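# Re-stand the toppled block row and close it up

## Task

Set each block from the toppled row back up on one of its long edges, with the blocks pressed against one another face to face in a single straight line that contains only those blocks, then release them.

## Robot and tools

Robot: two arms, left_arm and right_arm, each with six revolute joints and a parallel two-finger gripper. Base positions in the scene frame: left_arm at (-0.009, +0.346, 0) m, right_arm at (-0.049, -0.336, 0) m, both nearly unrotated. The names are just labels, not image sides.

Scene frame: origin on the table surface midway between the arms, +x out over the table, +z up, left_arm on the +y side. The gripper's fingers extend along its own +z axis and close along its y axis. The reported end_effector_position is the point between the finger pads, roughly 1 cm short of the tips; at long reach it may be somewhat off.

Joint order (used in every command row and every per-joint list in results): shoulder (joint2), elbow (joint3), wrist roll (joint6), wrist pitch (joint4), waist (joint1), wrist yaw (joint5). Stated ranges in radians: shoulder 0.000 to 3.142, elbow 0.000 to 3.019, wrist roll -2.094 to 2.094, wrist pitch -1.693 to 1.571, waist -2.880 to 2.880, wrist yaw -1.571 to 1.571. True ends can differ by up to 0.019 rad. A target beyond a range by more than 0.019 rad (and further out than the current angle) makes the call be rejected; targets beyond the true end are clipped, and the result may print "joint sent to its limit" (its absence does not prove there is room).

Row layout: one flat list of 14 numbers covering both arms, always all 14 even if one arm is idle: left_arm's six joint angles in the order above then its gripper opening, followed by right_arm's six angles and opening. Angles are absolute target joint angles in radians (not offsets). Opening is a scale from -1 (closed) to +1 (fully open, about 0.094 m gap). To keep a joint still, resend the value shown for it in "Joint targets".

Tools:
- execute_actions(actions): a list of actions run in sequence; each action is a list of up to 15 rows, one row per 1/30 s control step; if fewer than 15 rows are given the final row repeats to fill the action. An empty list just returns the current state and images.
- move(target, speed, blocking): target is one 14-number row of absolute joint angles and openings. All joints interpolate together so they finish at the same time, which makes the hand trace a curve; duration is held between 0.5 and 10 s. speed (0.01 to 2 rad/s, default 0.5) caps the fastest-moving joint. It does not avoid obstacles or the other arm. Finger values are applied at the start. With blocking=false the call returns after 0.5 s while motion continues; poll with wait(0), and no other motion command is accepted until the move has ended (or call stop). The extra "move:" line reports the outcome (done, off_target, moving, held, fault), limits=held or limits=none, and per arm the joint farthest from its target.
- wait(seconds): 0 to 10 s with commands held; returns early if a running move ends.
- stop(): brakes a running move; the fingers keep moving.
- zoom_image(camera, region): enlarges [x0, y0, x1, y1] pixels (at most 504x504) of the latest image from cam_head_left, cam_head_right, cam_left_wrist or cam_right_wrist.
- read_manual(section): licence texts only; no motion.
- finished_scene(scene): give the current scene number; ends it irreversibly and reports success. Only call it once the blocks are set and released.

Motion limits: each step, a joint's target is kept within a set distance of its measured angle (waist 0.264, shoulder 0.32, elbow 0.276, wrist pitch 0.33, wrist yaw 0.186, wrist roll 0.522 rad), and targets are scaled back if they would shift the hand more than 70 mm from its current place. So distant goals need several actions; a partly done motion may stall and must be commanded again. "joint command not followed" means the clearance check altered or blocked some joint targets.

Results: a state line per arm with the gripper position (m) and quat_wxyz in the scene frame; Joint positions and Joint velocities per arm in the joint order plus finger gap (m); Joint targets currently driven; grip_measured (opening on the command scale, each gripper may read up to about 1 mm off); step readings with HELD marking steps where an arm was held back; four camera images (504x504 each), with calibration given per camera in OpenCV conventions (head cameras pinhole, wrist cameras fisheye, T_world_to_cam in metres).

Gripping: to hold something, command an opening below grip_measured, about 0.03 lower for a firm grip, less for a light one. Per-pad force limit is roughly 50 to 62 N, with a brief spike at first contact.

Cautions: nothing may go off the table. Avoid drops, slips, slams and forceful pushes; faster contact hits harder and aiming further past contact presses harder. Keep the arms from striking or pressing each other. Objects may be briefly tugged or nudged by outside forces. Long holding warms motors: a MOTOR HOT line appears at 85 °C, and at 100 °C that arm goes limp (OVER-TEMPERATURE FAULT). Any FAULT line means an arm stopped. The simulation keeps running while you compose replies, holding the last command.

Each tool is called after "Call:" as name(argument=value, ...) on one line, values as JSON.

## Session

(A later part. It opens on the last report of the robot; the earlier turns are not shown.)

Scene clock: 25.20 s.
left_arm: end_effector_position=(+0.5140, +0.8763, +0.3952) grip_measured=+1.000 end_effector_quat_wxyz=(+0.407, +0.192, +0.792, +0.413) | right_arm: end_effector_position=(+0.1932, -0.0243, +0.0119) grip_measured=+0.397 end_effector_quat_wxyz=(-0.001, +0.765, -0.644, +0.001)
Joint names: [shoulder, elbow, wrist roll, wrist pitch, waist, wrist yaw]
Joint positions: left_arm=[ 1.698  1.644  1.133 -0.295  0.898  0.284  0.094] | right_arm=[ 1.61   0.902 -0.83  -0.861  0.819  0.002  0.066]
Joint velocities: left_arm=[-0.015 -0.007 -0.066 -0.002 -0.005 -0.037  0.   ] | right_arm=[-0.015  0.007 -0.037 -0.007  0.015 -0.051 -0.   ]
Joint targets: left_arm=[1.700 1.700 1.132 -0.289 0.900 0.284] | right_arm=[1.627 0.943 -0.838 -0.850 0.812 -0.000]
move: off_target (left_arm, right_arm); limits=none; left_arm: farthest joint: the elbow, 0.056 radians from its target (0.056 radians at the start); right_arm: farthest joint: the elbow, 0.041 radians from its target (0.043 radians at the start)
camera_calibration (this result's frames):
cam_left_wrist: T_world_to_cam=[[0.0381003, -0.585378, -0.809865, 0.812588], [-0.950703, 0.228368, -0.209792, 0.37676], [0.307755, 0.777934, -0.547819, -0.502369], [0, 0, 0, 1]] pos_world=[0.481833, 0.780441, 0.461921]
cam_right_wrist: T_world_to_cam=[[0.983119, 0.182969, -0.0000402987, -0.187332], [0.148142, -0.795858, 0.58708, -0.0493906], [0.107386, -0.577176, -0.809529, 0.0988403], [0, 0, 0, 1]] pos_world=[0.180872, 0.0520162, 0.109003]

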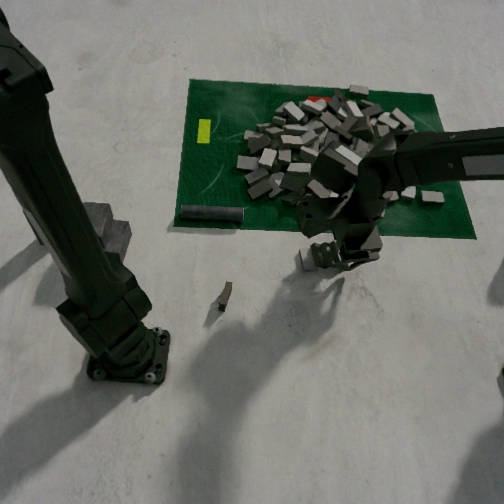

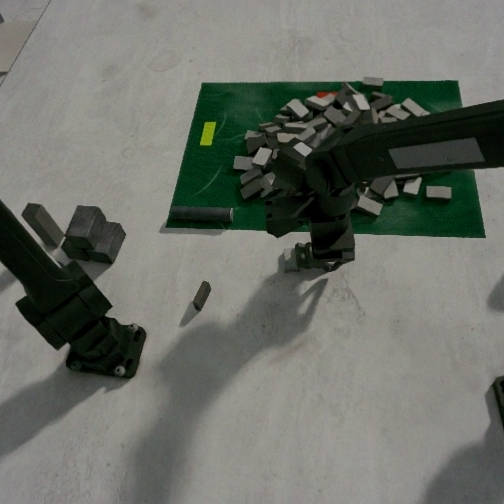

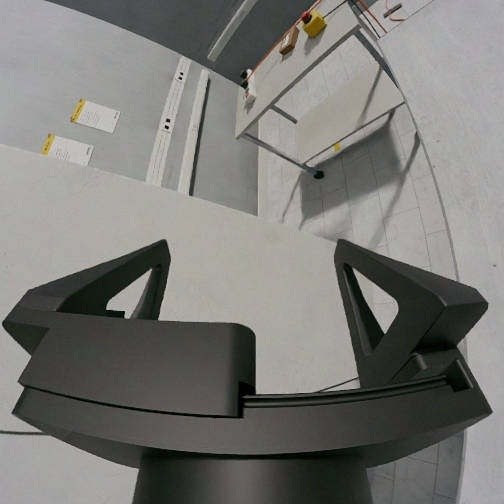

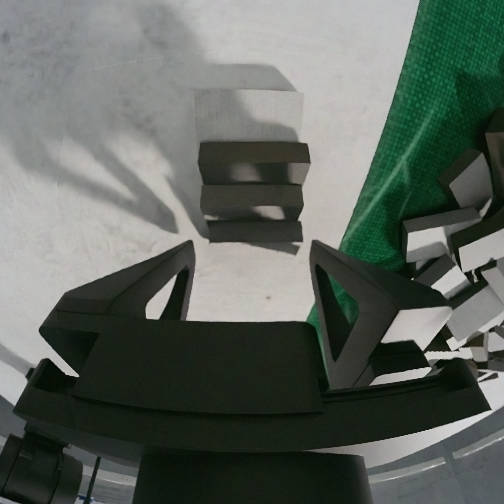

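Call:
move(target=[1.7,1.7,1.132,-0.289,0.9,0.284,1,1.627,0.943,-0.838,-0.85,0.812,0,-0.11])

Call:
move(target=[1.7,1.7,1.132,-0.289,0.9,0.284,1,1.35,0.943,-0.838,-1.0,0.812,0,-0.11], speed=0.4)

Call:
move(target=[1.7,1.7,1.132,-0.289,0.9,0.284,1,1.6,0.712,0,0.13,1.212,0,-0.11], speed=0.7)

Call:
move(target=[1.7,1.7,1.132,-0.289,0.9,0.284,1,1.718,0.712,0,0.26,1.212,0,-0.11], speed=0.1)

Call:
move(target=[1.7,1.7,1.132,-0.289,0.9,0.284,1,1.718,0.712,0,0.26,1.212,0,0.35])

Call:
move(target=[1.7,1.7,1.132,-0.289,0.9,0.284,1,1.32,0.8,0,-0.6,1.212,0,0.4], speed=0.7)

Call:
move(target=[1.7,1.7,1.132,-0.289,0.9,0.284,1,1.565,0.988,-0.805,-0.92,0.845,0,0.4], speed=0.7)

Call:
move(target=[1.7,1.7,1.132,-0.289,0.9,0.284,1,1.66,0.988,-0.805,-0.863,0.845,0,0.4], speed=0.15)

Scene clock: 28.17 s.
left_arm: end_effector_position=(+0.5140, +0.8763, +0.3952) grip_measured=+1.000 end_effector_quat_wxyz=(+0.407, +0.192, +0.792, +0.413) | right_arm: end_effector_position=(+0.1934, -0.0240, +0.0121) grip_measured=-0.065 end_effector_quat_wxyz=(-0.001, +0.765, -0.644, +0.001)
Joint names: [shoulder, elbow, wrist roll, wrist pitch, waist, wrist yaw]
Joint positions: left_arm=[ 1.698  1.644  1.133 -0.295  0.898  0.284  0.094] | right_arm=[ 1.61   0.902 -0.83  -0.861  0.819  0.002  0.044]
Joint velocities: left_arm=[ 0.005  0.002  0.007 -0.012 -0.015 -0.037  0.   ] | right_arm=[-0.015 -0.002 -0.037  0.002 -0.005 -0.095  0.   ]
Joint targets: left_arm=[1.700 1.700 1.132 -0.289 0.900 0.284] | right_arm=[1.627 0.943 -0.838 -0.850 0.812 -0.000]
move: off_target (left_arm, right_arm); limits=none; left_arm: farthest joint: the elbow, 0.056 radians from its target (0.056 radians at the start); right_arm: farthest joint: the elbow, 0.041 radians from its target (0.041 radians at the start)
camera_calibration (this result's frames):
cam_left_wrist: T_world_to_cam=[[0.0381003, -0.585378, -0.809865, 0.812588], [-0.950703, 0.228368, -0.209792, 0.37676], [0.307755, 0.777934, -0.547819, -0.502369], [0, 0, 0, 1]] pos_world=[0.481833, 0.780441, 0.461921]
cam_right_wrist: T_world_to_cam=[[0.983119, 0.182969, 0.000528799, -0.18762], [0.147868, -0.796213, 0.586669, -0.0492679], [0.107763, -0.576687, -0.809827, 0.0991095], [0, 0, 0, 1]] pos_world=[0.181058, 0.052256, 0.109265]

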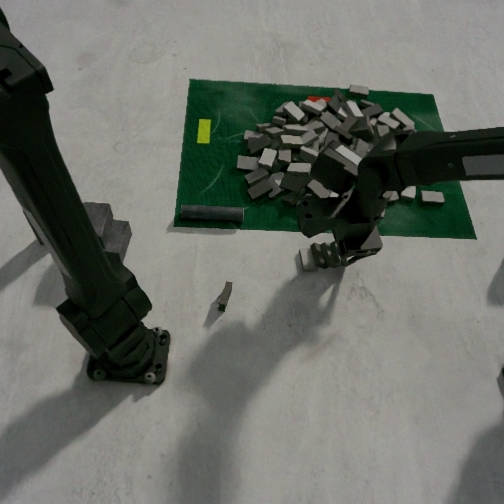

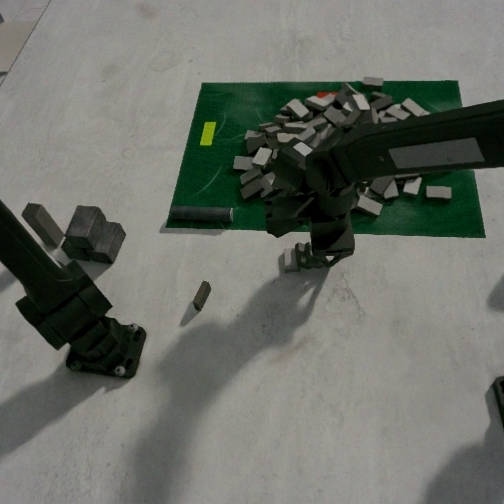

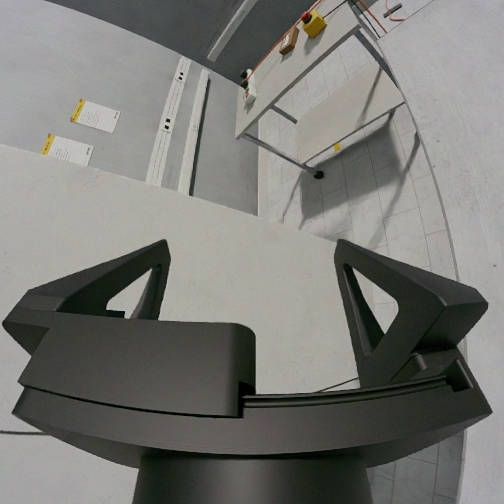

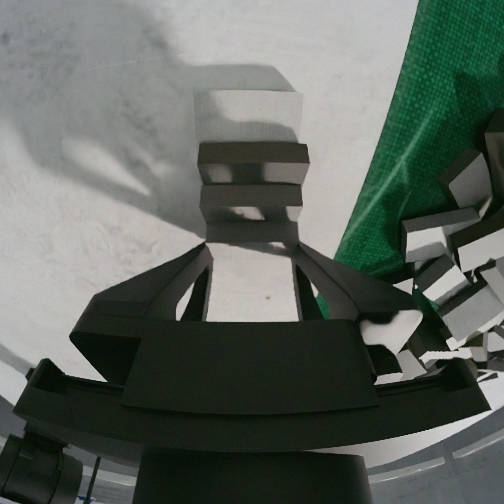

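Scene clock: 29.23 s.
left_arm: end_effector_position=(+0.5140, +0.8763, +0.3952) grip_measured=+1.000 end_effector_quat_wxyz=(+0.407, +0.192, +0.792, +0.413) | right_arm: end_effector_position=(+0.1850, -0.0349, +0.1061) grip_measured=-0.065 end_effector_quat_wxyz=(-0.066, +0.764, -0.642, -0.002)
Joint names: [shoulder, elbow, wrist roll, wrist pitch, waist, wrist yaw]
Joint positions: left_arm=[ 1.698  1.644  1.133 -0.295  0.898  0.284  0.094] | right_arm=[ 1.349  0.902 -0.83  -0.992  0.819  0.002  0.044]
Joint velocities: left_arm=[-0.005  0.007 -0.007 -0.012 -0.005 -0.051  0.   ] | right_arm=[-0.015  0.017 -0.037 -0.022 -0.005 -0.022 -0.   ]
Joint targets: left_arm=[1.700 1.700 1.132 -0.289 0.900 0.284] | right_arm=[1.350 0.943 -0.838 -1.000 0.812 0.000]
move: off_target (left_arm, right_arm); limits=none; left_arm: farthest joint: the elbow, 0.056 radians from its target (0.056 radians at the start); right_arm: farthest joint: the elbow, 0.041 radians from its target (0.041 radians at the start)
camera_calibration (this result's frames):
cam_left_wrist: T_world_to_cam=[[0.0381003, -0.585378, -0.809865, 0.812588], [-0.950703, 0.228368, -0.209792, 0.37676], [0.307755, 0.777934, -0.547819, -0.502369], [0, 0, 0, 1]] pos_world=[0.481833, 0.780441, 0.461921]
cam_right_wrist: T_world_to_cam=[[0.979268, 0.177986, 0.0967178, -0.187052], [0.104362, -0.852513, 0.512182, -0.0978879], [0.173615, -0.49147, -0.853414, 0.165292], [0, 0, 0, 1]] pos_world=[0.164692, 0.0310781, 0.20929]

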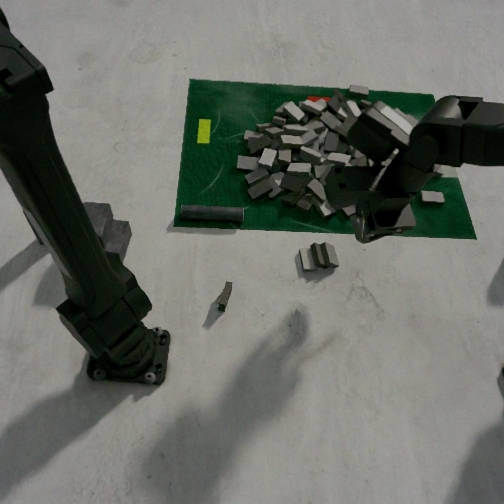

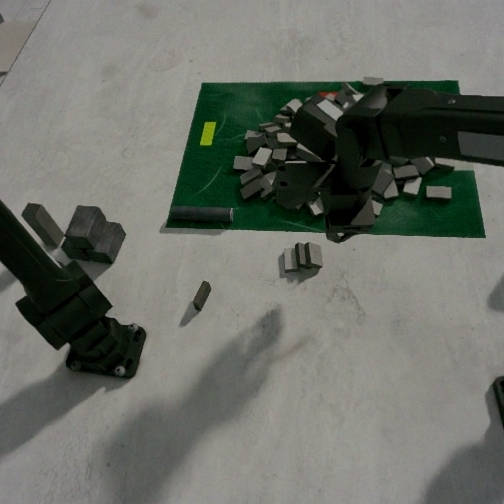

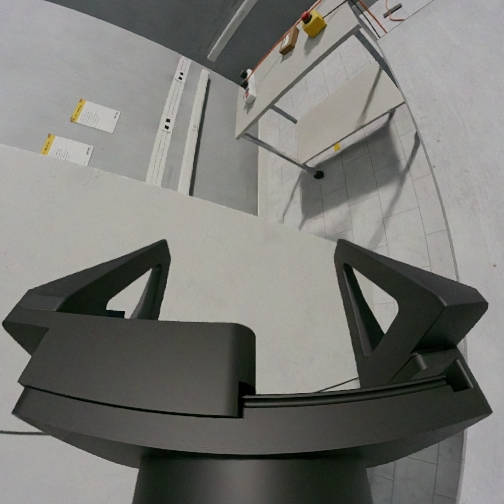

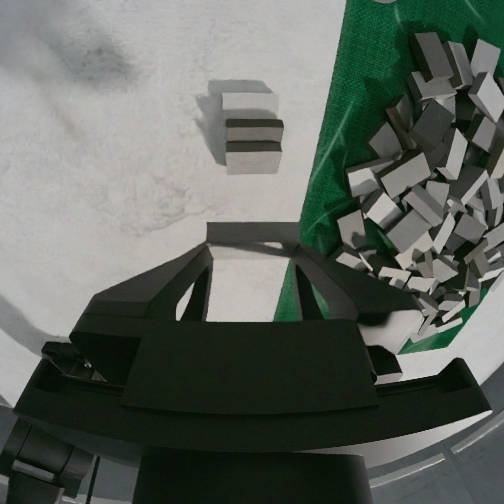

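Scene clock: 31.67 s.
left_arm: end_effector_position=(+0.5140, +0.8763, +0.3952) grip_measured=+1.000 end_effector_quat_wxyz=(+0.407, +0.192, +0.792, +0.413) | right_arm: end_effector_position=(+0.0909, +0.1618, +0.0431) grip_measured=-0.065 end_effector_quat_wxyz=(+0.313, -0.560, +0.731, +0.234)
Joint names: [shoulder, elbow, wrist roll, wrist pitch, waist, wrist yaw]
Joint positions: left_arm=[ 1.698  1.644  1.133 -0.295  0.898  0.284  0.094] | right_arm=[ 1.589  0.711 -0.009  0.11   1.204  0.002  0.044]
Joint velocities: left_arm=[-0.015 -0.007 -0.095 -0.012 -0.005 -0.037  0.   ] | right_arm=[-0.005 -0.012 -0.037 -0.002 -0.005 -0.007  0.001]
Joint targets: left_arm=[1.700 1.700 1.132 -0.289 0.900 0.284] | right_arm=[1.600 0.712 -0.000 0.130 1.212 0.000]
move: off_target (left_arm); limits=none; left_arm: farthest joint: the elbow, 0.056 radians from its target (0.056 radians at the start); right_arm: farthest joint: the wrist pitch, 0.020 radians from its target (1.122 radians at the start)
camera_calibration (this result's frames):
cam_left_wrist: T_world_to_cam=[[0.0381003, -0.585378, -0.809865, 0.812588], [-0.950703, 0.228368, -0.209792, 0.37676], [0.307755, 0.777934, -0.547819, -0.502369], [0, 0, 0, 1]] pos_world=[0.481833, 0.780441, 0.461921]
cam_right_wrist: T_world_to_cam=[[0.967035, -0.25423, 0.0145262, -0.0492717], [-0.247915, -0.952972, -0.174305, 0.189735], [0.0581566, 0.164958, -0.984585, 0.134512], [0, 0, 0, 1]] pos_world=[0.0868627, 0.146097, 0.166226]

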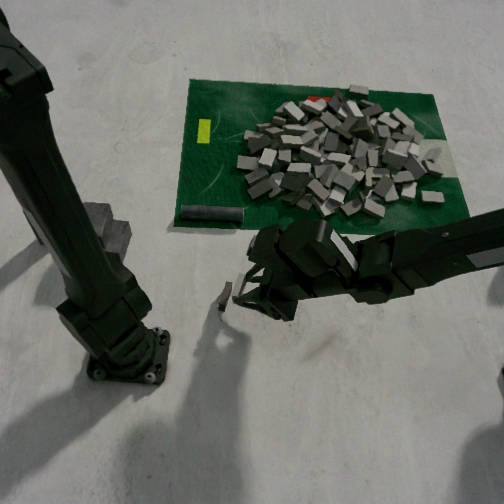

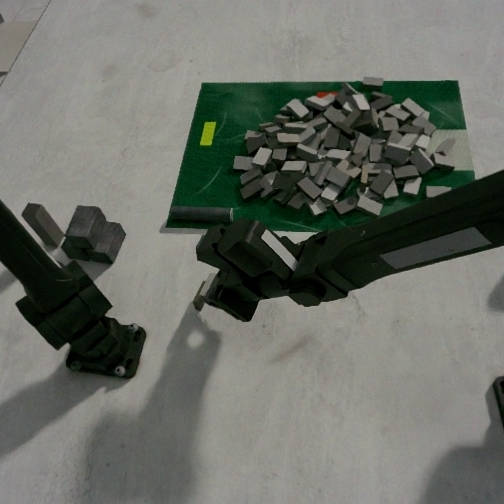

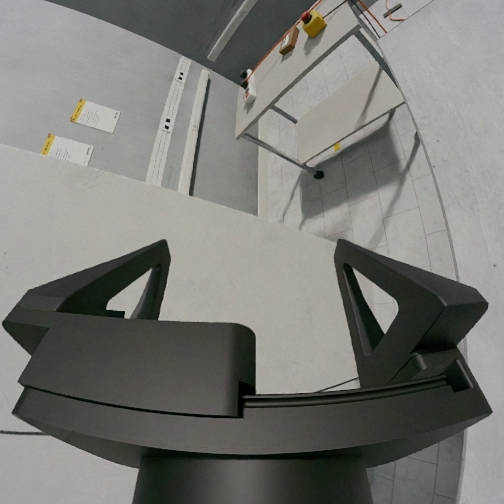

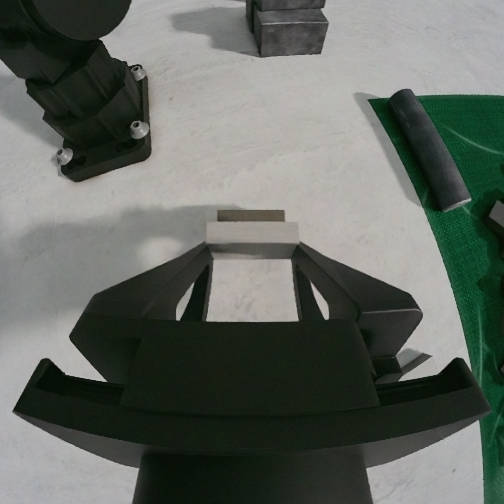

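Scene clock: 33.50 s.
left_arm: end_effector_position=(+0.5140, +0.8763, +0.3952) grip_measured=+1.000 end_effector_quat_wxyz=(+0.407, +0.192, +0.792, +0.413) | right_arm: end_effector_position=(+0.0936, +0.1713, +0.0086) grip_measured=-0.065 end_effector_quat_wxyz=(+0.318, -0.558, +0.729, +0.238)
Joint names: [shoulder, elbow, wrist roll, wrist pitch, waist, wrist yaw]
Joint positions: left_arm=[ 1.698  1.644  1.133 -0.295  0.898  0.284  0.094] | right_arm=[ 1.703  0.711 -0.008  0.239  1.204  0.002  0.044]
Joint velocities: left_arm=[ 0.005 -0.002 -0.066  0.002  0.005  0.022  0.   ] | right_arm=[-0.015  0.002  0.051  0.002 -0.015 -0.007  0.001]
Joint targets: left_arm=[1.700 1.700 1.132 -0.289 0.900 0.284] | right_arm=[1.718 0.712 -0.000 0.260 1.212 0.000]
move: off_target (left_arm, right_arm); limits=none; left_arm: farthest joint: the elbow, 0.056 radians from its target (0.056 radians at the start); right_arm: farthest joint: the wrist pitch, 0.021 radians from its target (0.150 radians at the start)
camera_calibration (this result's frames):
cam_left_wrist: T_world_to_cam=[[0.0381003, -0.585378, -0.809865, 0.812588], [-0.950703, 0.228368, -0.209792, 0.37676], [0.307755, 0.777934, -0.547819, -0.502369], [0, 0, 0, 1]] pos_world=[0.481833, 0.780441, 0.461921]
cam_right_wrist: T_world_to_cam=[[0.966854, -0.254936, 0.0141825, -0.0487784], [-0.247824, -0.950351, -0.188194, 0.193087], [0.0614559, 0.178442, -0.982029, 0.096123], [0, 0, 0, 1]] pos_world=[0.0891057, 0.153912, 0.131425]

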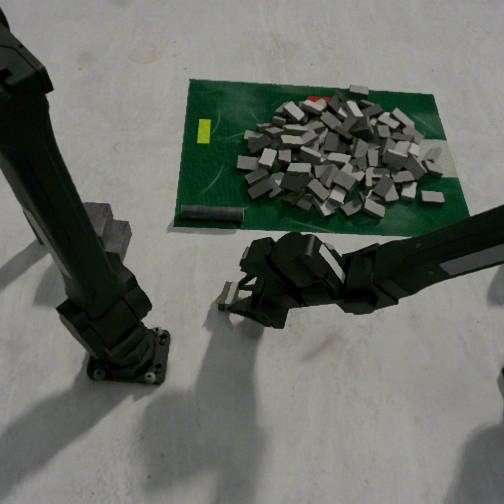

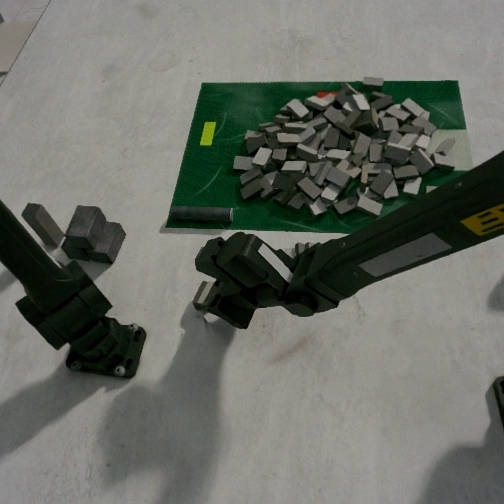

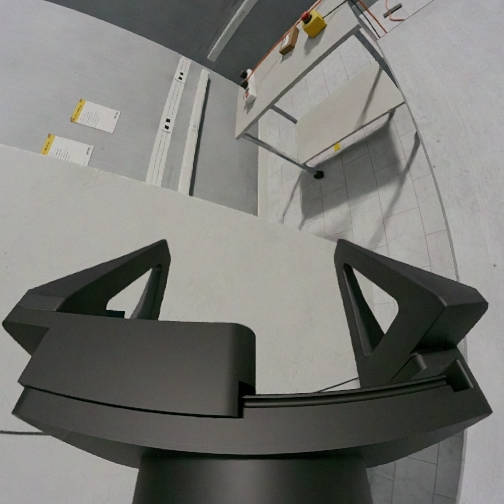

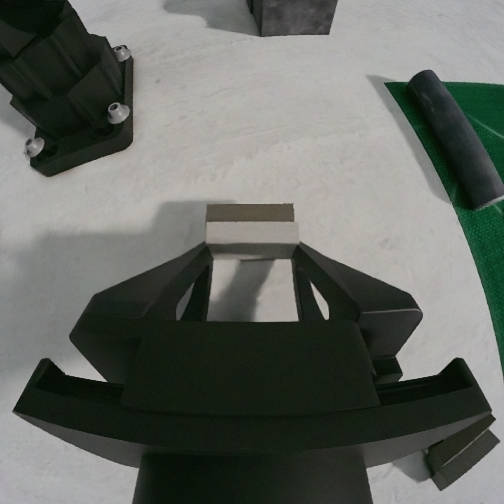

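Scene clock: 34.20 s.
left_arm: end_effector_position=(+0.5140, +0.8763, +0.3952) grip_measured=+1.000 end_effector_quat_wxyz=(+0.407, +0.192, +0.792, +0.413) | right_arm: end_effector_position=(+0.0939, +0.1722, +0.0097) grip_measured=+0.347 end_effector_quat_wxyz=(+0.320, -0.557, +0.728, +0.240)
Joint names: [shoulder, elbow, wrist roll, wrist pitch, waist, wrist yaw]
Joint positions: left_arm=[ 1.698  1.644  1.133 -0.295  0.898  0.284  0.094] | right_arm=[ 1.703  0.711 -0.008  0.245  1.204  0.002  0.063]
Joint velocities: left_arm=[ 0.015  0.017 -0.007  0.002 -0.015  0.037  0.   ] | right_arm=[-0.005  0.017 -0.022  0.002 -0.015 -0.125 -0.001]
Joint targets: left_arm=[1.700 1.700 1.132 -0.289 0.900 0.284] | right_arm=[1.718 0.712 -0.000 0.260 1.212 0.000]
move: off_target (left_arm); limits=none; left_arm: farthest joint: the elbow, 0.056 radians from its target (0.056 radians at the start); right_arm: farthest joint: the shoulder, 0.015 radians from its target (0.015 radians at the start)
camera_calibration (this result's frames):
cam_left_wrist: T_world_to_cam=[[0.0381003, -0.585378, -0.809865, 0.812588], [-0.950703, 0.228368, -0.209792, 0.37676], [0.307755, 0.777934, -0.547819, -0.502369], [0, 0, 0, 1]] pos_world=[0.481833, 0.780441, 0.461921]
cam_right_wrist: T_world_to_cam=[[0.966831, -0.25502, 0.0142703, -0.0487929], [-0.24751, -0.949227, -0.194184, 0.194134], [0.0630666, 0.184211, -0.980861, 0.0958505], [0, 0, 0, 1]] pos_world=[0.0891797, 0.154177, 0.13241]

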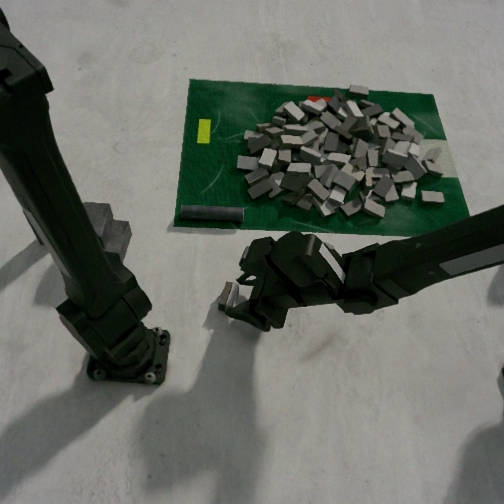

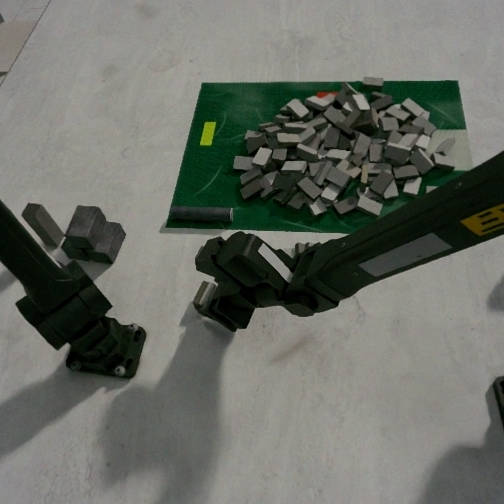

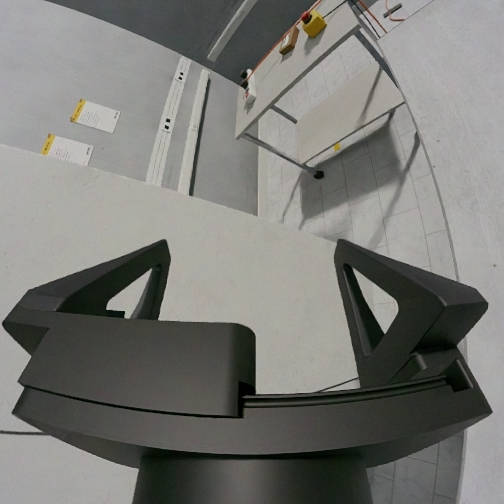

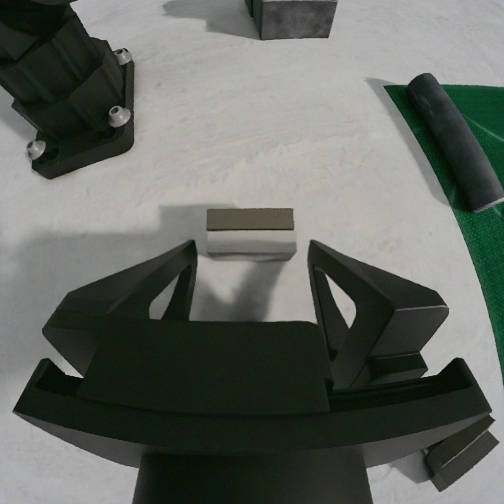

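Scene clock: 35.97 s.
left_arm: end_effector_position=(+0.5140, +0.8763, +0.3952) grip_measured=+1.000 end_effector_quat_wxyz=(+0.407, +0.192, +0.792, +0.413) | right_arm: end_effector_position=(+0.0636, +0.0637, +0.0854) grip_measured=+0.397 end_effector_quat_wxyz=(+0.166, -0.595, +0.777, +0.124)
Joint names: [shoulder, elbow, wrist roll, wrist pitch, waist, wrist yaw]
Joint positions: left_arm=[ 1.698  1.644  1.133 -0.295  0.898  0.284  0.094] | right_arm=[ 1.319  0.755 -0.008 -0.591  1.204  0.002  0.066]
Joint velocities: left_arm=[-0.015 -0.007 -0.007 -0.007  0.005  0.051  0.   ] | right_arm=[-0.005 -0.012 -0.037 -0.007 -0.005 -0.037 -0.   ]
Joint targets: left_arm=[1.700 1.700 1.132 -0.289 0.900 0.284] | right_arm=[1.320 0.800 0.000 -0.600 1.212 0.000]
move: off_target (left_arm, right_arm); limits=none; left_arm: farthest joint: the elbow, 0.056 radians from its target (0.056 radians at the start); right_arm: farthest joint: the elbow, 0.045 radians from its target (0.089 radians at the start)
camera_calibration (this result's frames):
cam_left_wrist: T_world_to_cam=[[0.0381003, -0.585378, -0.809865, 0.812588], [-0.950703, 0.228368, -0.209792, 0.37676], [0.307755, 0.777934, -0.547819, -0.502369], [0, 0, 0, 1]] pos_world=[0.481833, 0.780441, 0.461921]
cam_right_wrist: T_world_to_cam=[[0.968033, -0.250712, 0.0074435, -0.048026], [-0.246677, -0.946242, 0.20923, 0.0636152], [-0.045413, -0.204377, -0.977838, 0.223427], [0, 0, 0, 1]] pos_world=[0.0723296, 0.093818, 0.205522]

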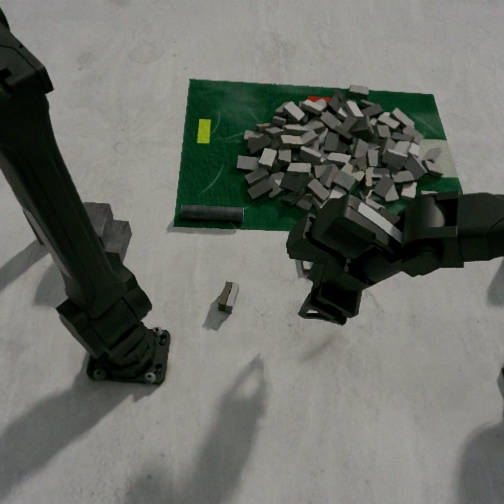

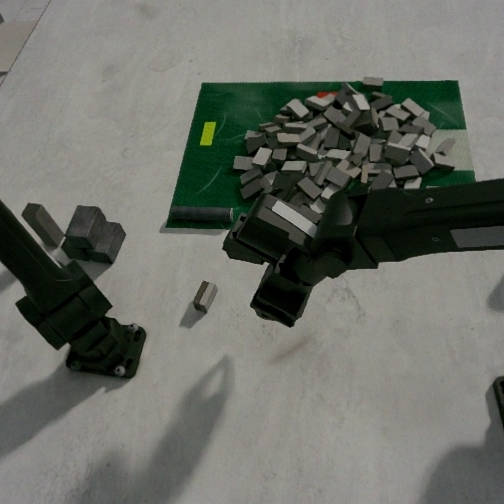

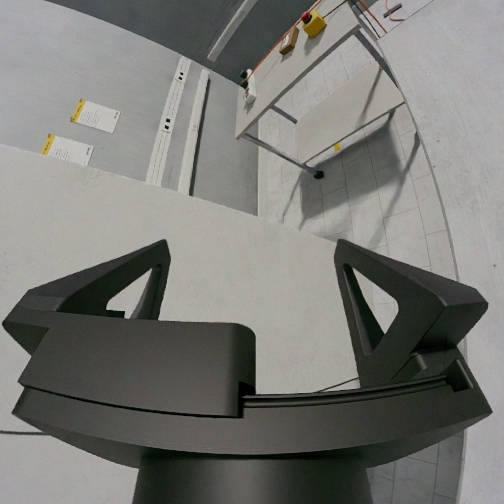

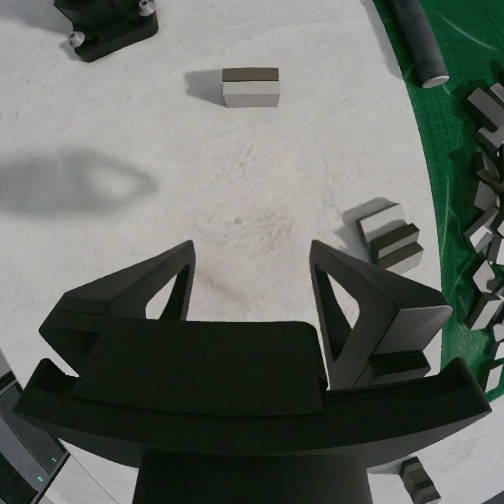

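Scene clock: 37.97 s.
left_arm: end_effector_position=(+0.5140, +0.8763, +0.3952) grip_measured=+1.000 end_effector_quat_wxyz=(+0.407, +0.192, +0.792, +0.413) | right_arm: end_effector_position=(+0.1914, -0.0047, +0.0485) grip_measured=+0.397 end_effector_quat_wxyz=(-0.028, +0.765, -0.644, -0.001)
Joint names: [shoulder, elbow, wrist roll, wrist pitch, waist, wrist yaw]
Joint positions: left_arm=[ 1.698  1.644  1.133 -0.295  0.898  0.284  0.094] | right_arm=[ 1.548  0.945 -0.796 -0.911  0.851  0.002  0.066]
Joint velocities: left_arm=[ 0.015  0.032 -0.022  0.007 -0.015 -0.066  0.   ] | right_arm=[-0.005 -0.002 -0.022 -0.012 -0.015  0.022 -0.   ]
Joint targets: left_arm=[1.700 1.700 1.132 -0.289 0.900 0.284] | right_arm=[1.565 0.988 -0.805 -0.920 0.845 -0.000]
move: off_target (left_arm, right_arm); limits=none; left_arm: farthest joint: the elbow, 0.056 radians from its target (0.056 radians at the start); right_arm: farthest joint: the elbow, 0.043 radians from its target (0.233 radians at the start)
camera_calibration (this result's frames):
cam_left_wrist: T_world_to_cam=[[0.0381003, -0.585378, -0.809865, 0.812588], [-0.950703, 0.228368, -0.209792, 0.37676], [0.307755, 0.777934, -0.547819, -0.502369], [0, 0, 0, 1]] pos_world=[0.481833, 0.780441, 0.461921]
cam_right_wrist: T_world_to_cam=[[0.982699, 0.180974, 0.0393727, -0.190935], [0.128998, -0.821352, 0.555644, -0.0499753], [0.132896, -0.540952, -0.830487, 0.1363], [0, 0, 0, 1]] pos_world=[0.175965, 0.0672389, 0.148482]

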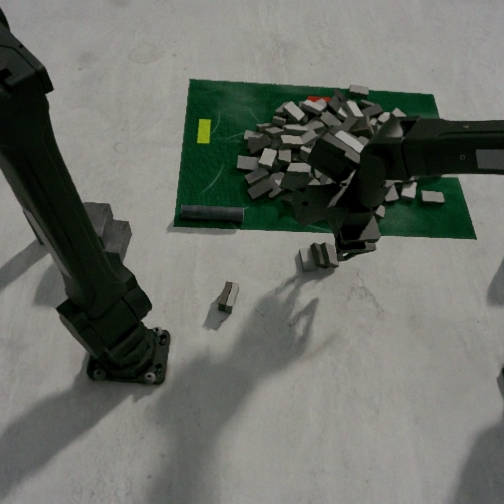

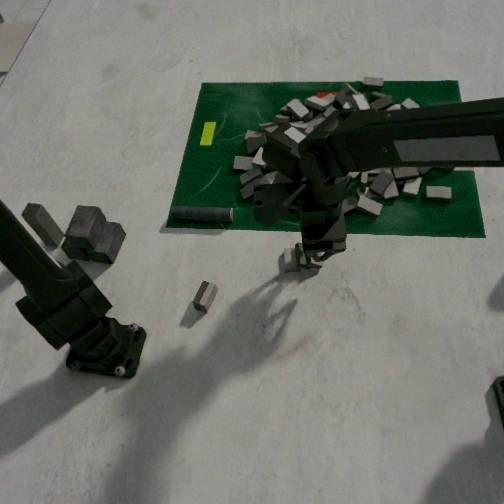

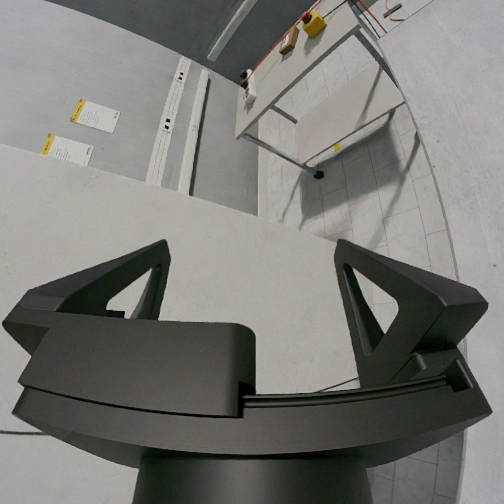

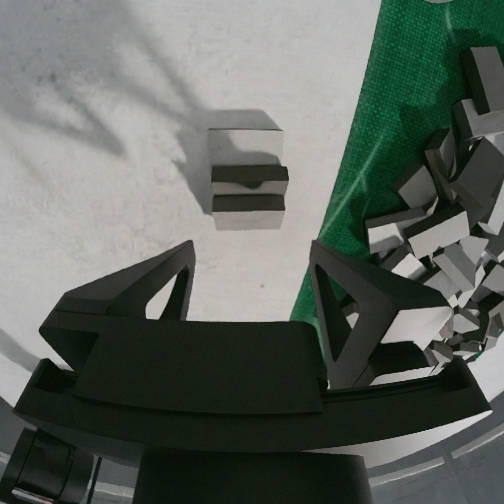

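Scene clock: 39.10 s.
left_arm: end_effector_position=(+0.5140, +0.8763, +0.3952) grip_measured=+1.000 end_effector_quat_wxyz=(+0.407, +0.192, +0.792, +0.413) | right_arm: end_effector_position=(+0.1918, -0.0041, +0.0128) grip_measured=+0.397 end_effector_quat_wxyz=(-0.001, +0.765, -0.644, +0.001)
Joint names: [shoulder, elbow, wrist roll, wrist pitch, waist, wrist yaw]
Joint positions: left_arm=[ 1.698  1.644  1.133 -0.295  0.898  0.284  0.094] | right_arm=[ 1.642  0.947 -0.797 -0.873  0.851  0.002  0.066]
Joint velocities: left_arm=[-0.005 -0.022  0.022  0.027 -0.005  0.007  0.   ] | right_arm=[ 0.005 -0.007  0.007 -0.007  0.005  0.007 -0.   ]
Joint targets: left_arm=[1.700 1.700 1.132 -0.289 0.900 0.284] | right_arm=[1.660 0.988 -0.805 -0.863 0.845 -0.000]
move: off_target (left_arm, right_arm); limits=none; left_arm: farthest joint: the elbow, 0.056 radians from its target (0.056 radians at the start); right_arm: farthest joint: the elbow, 0.041 radians from its target (0.043 radians at the start)
camera_calibration (this result's frames):
cam_left_wrist: T_world_to_cam=[[0.0381003, -0.585378, -0.809865, 0.812588], [-0.950703, 0.228368, -0.209792, 0.37676], [0.307755, 0.777934, -0.547819, -0.502369], [0, 0, 0, 1]] pos_world=[0.481833, 0.780441, 0.461921]
cam_right_wrist: T_world_to_cam=[[0.983188, 0.182594, 0.000234499, -0.189644], [0.147716, -0.79614, 0.586805, -0.0335934], [0.107334, -0.576905, -0.809728, 0.111407], [0, 0, 0, 1]] pos_world=[0.17946, 0.0721542, 0.109967]

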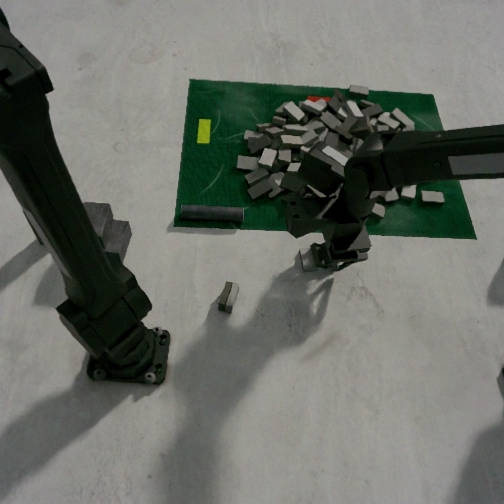

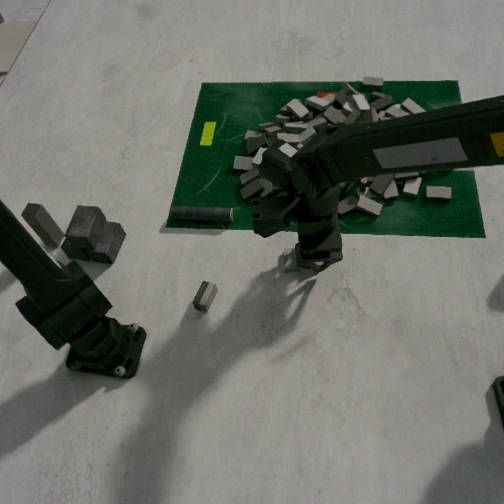

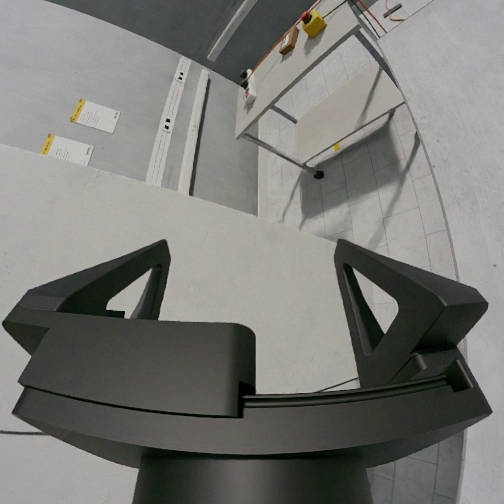

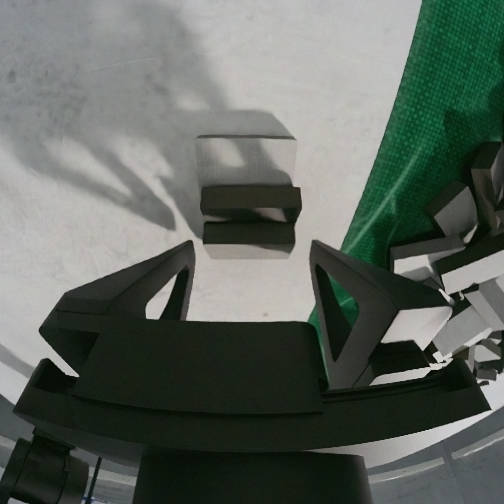

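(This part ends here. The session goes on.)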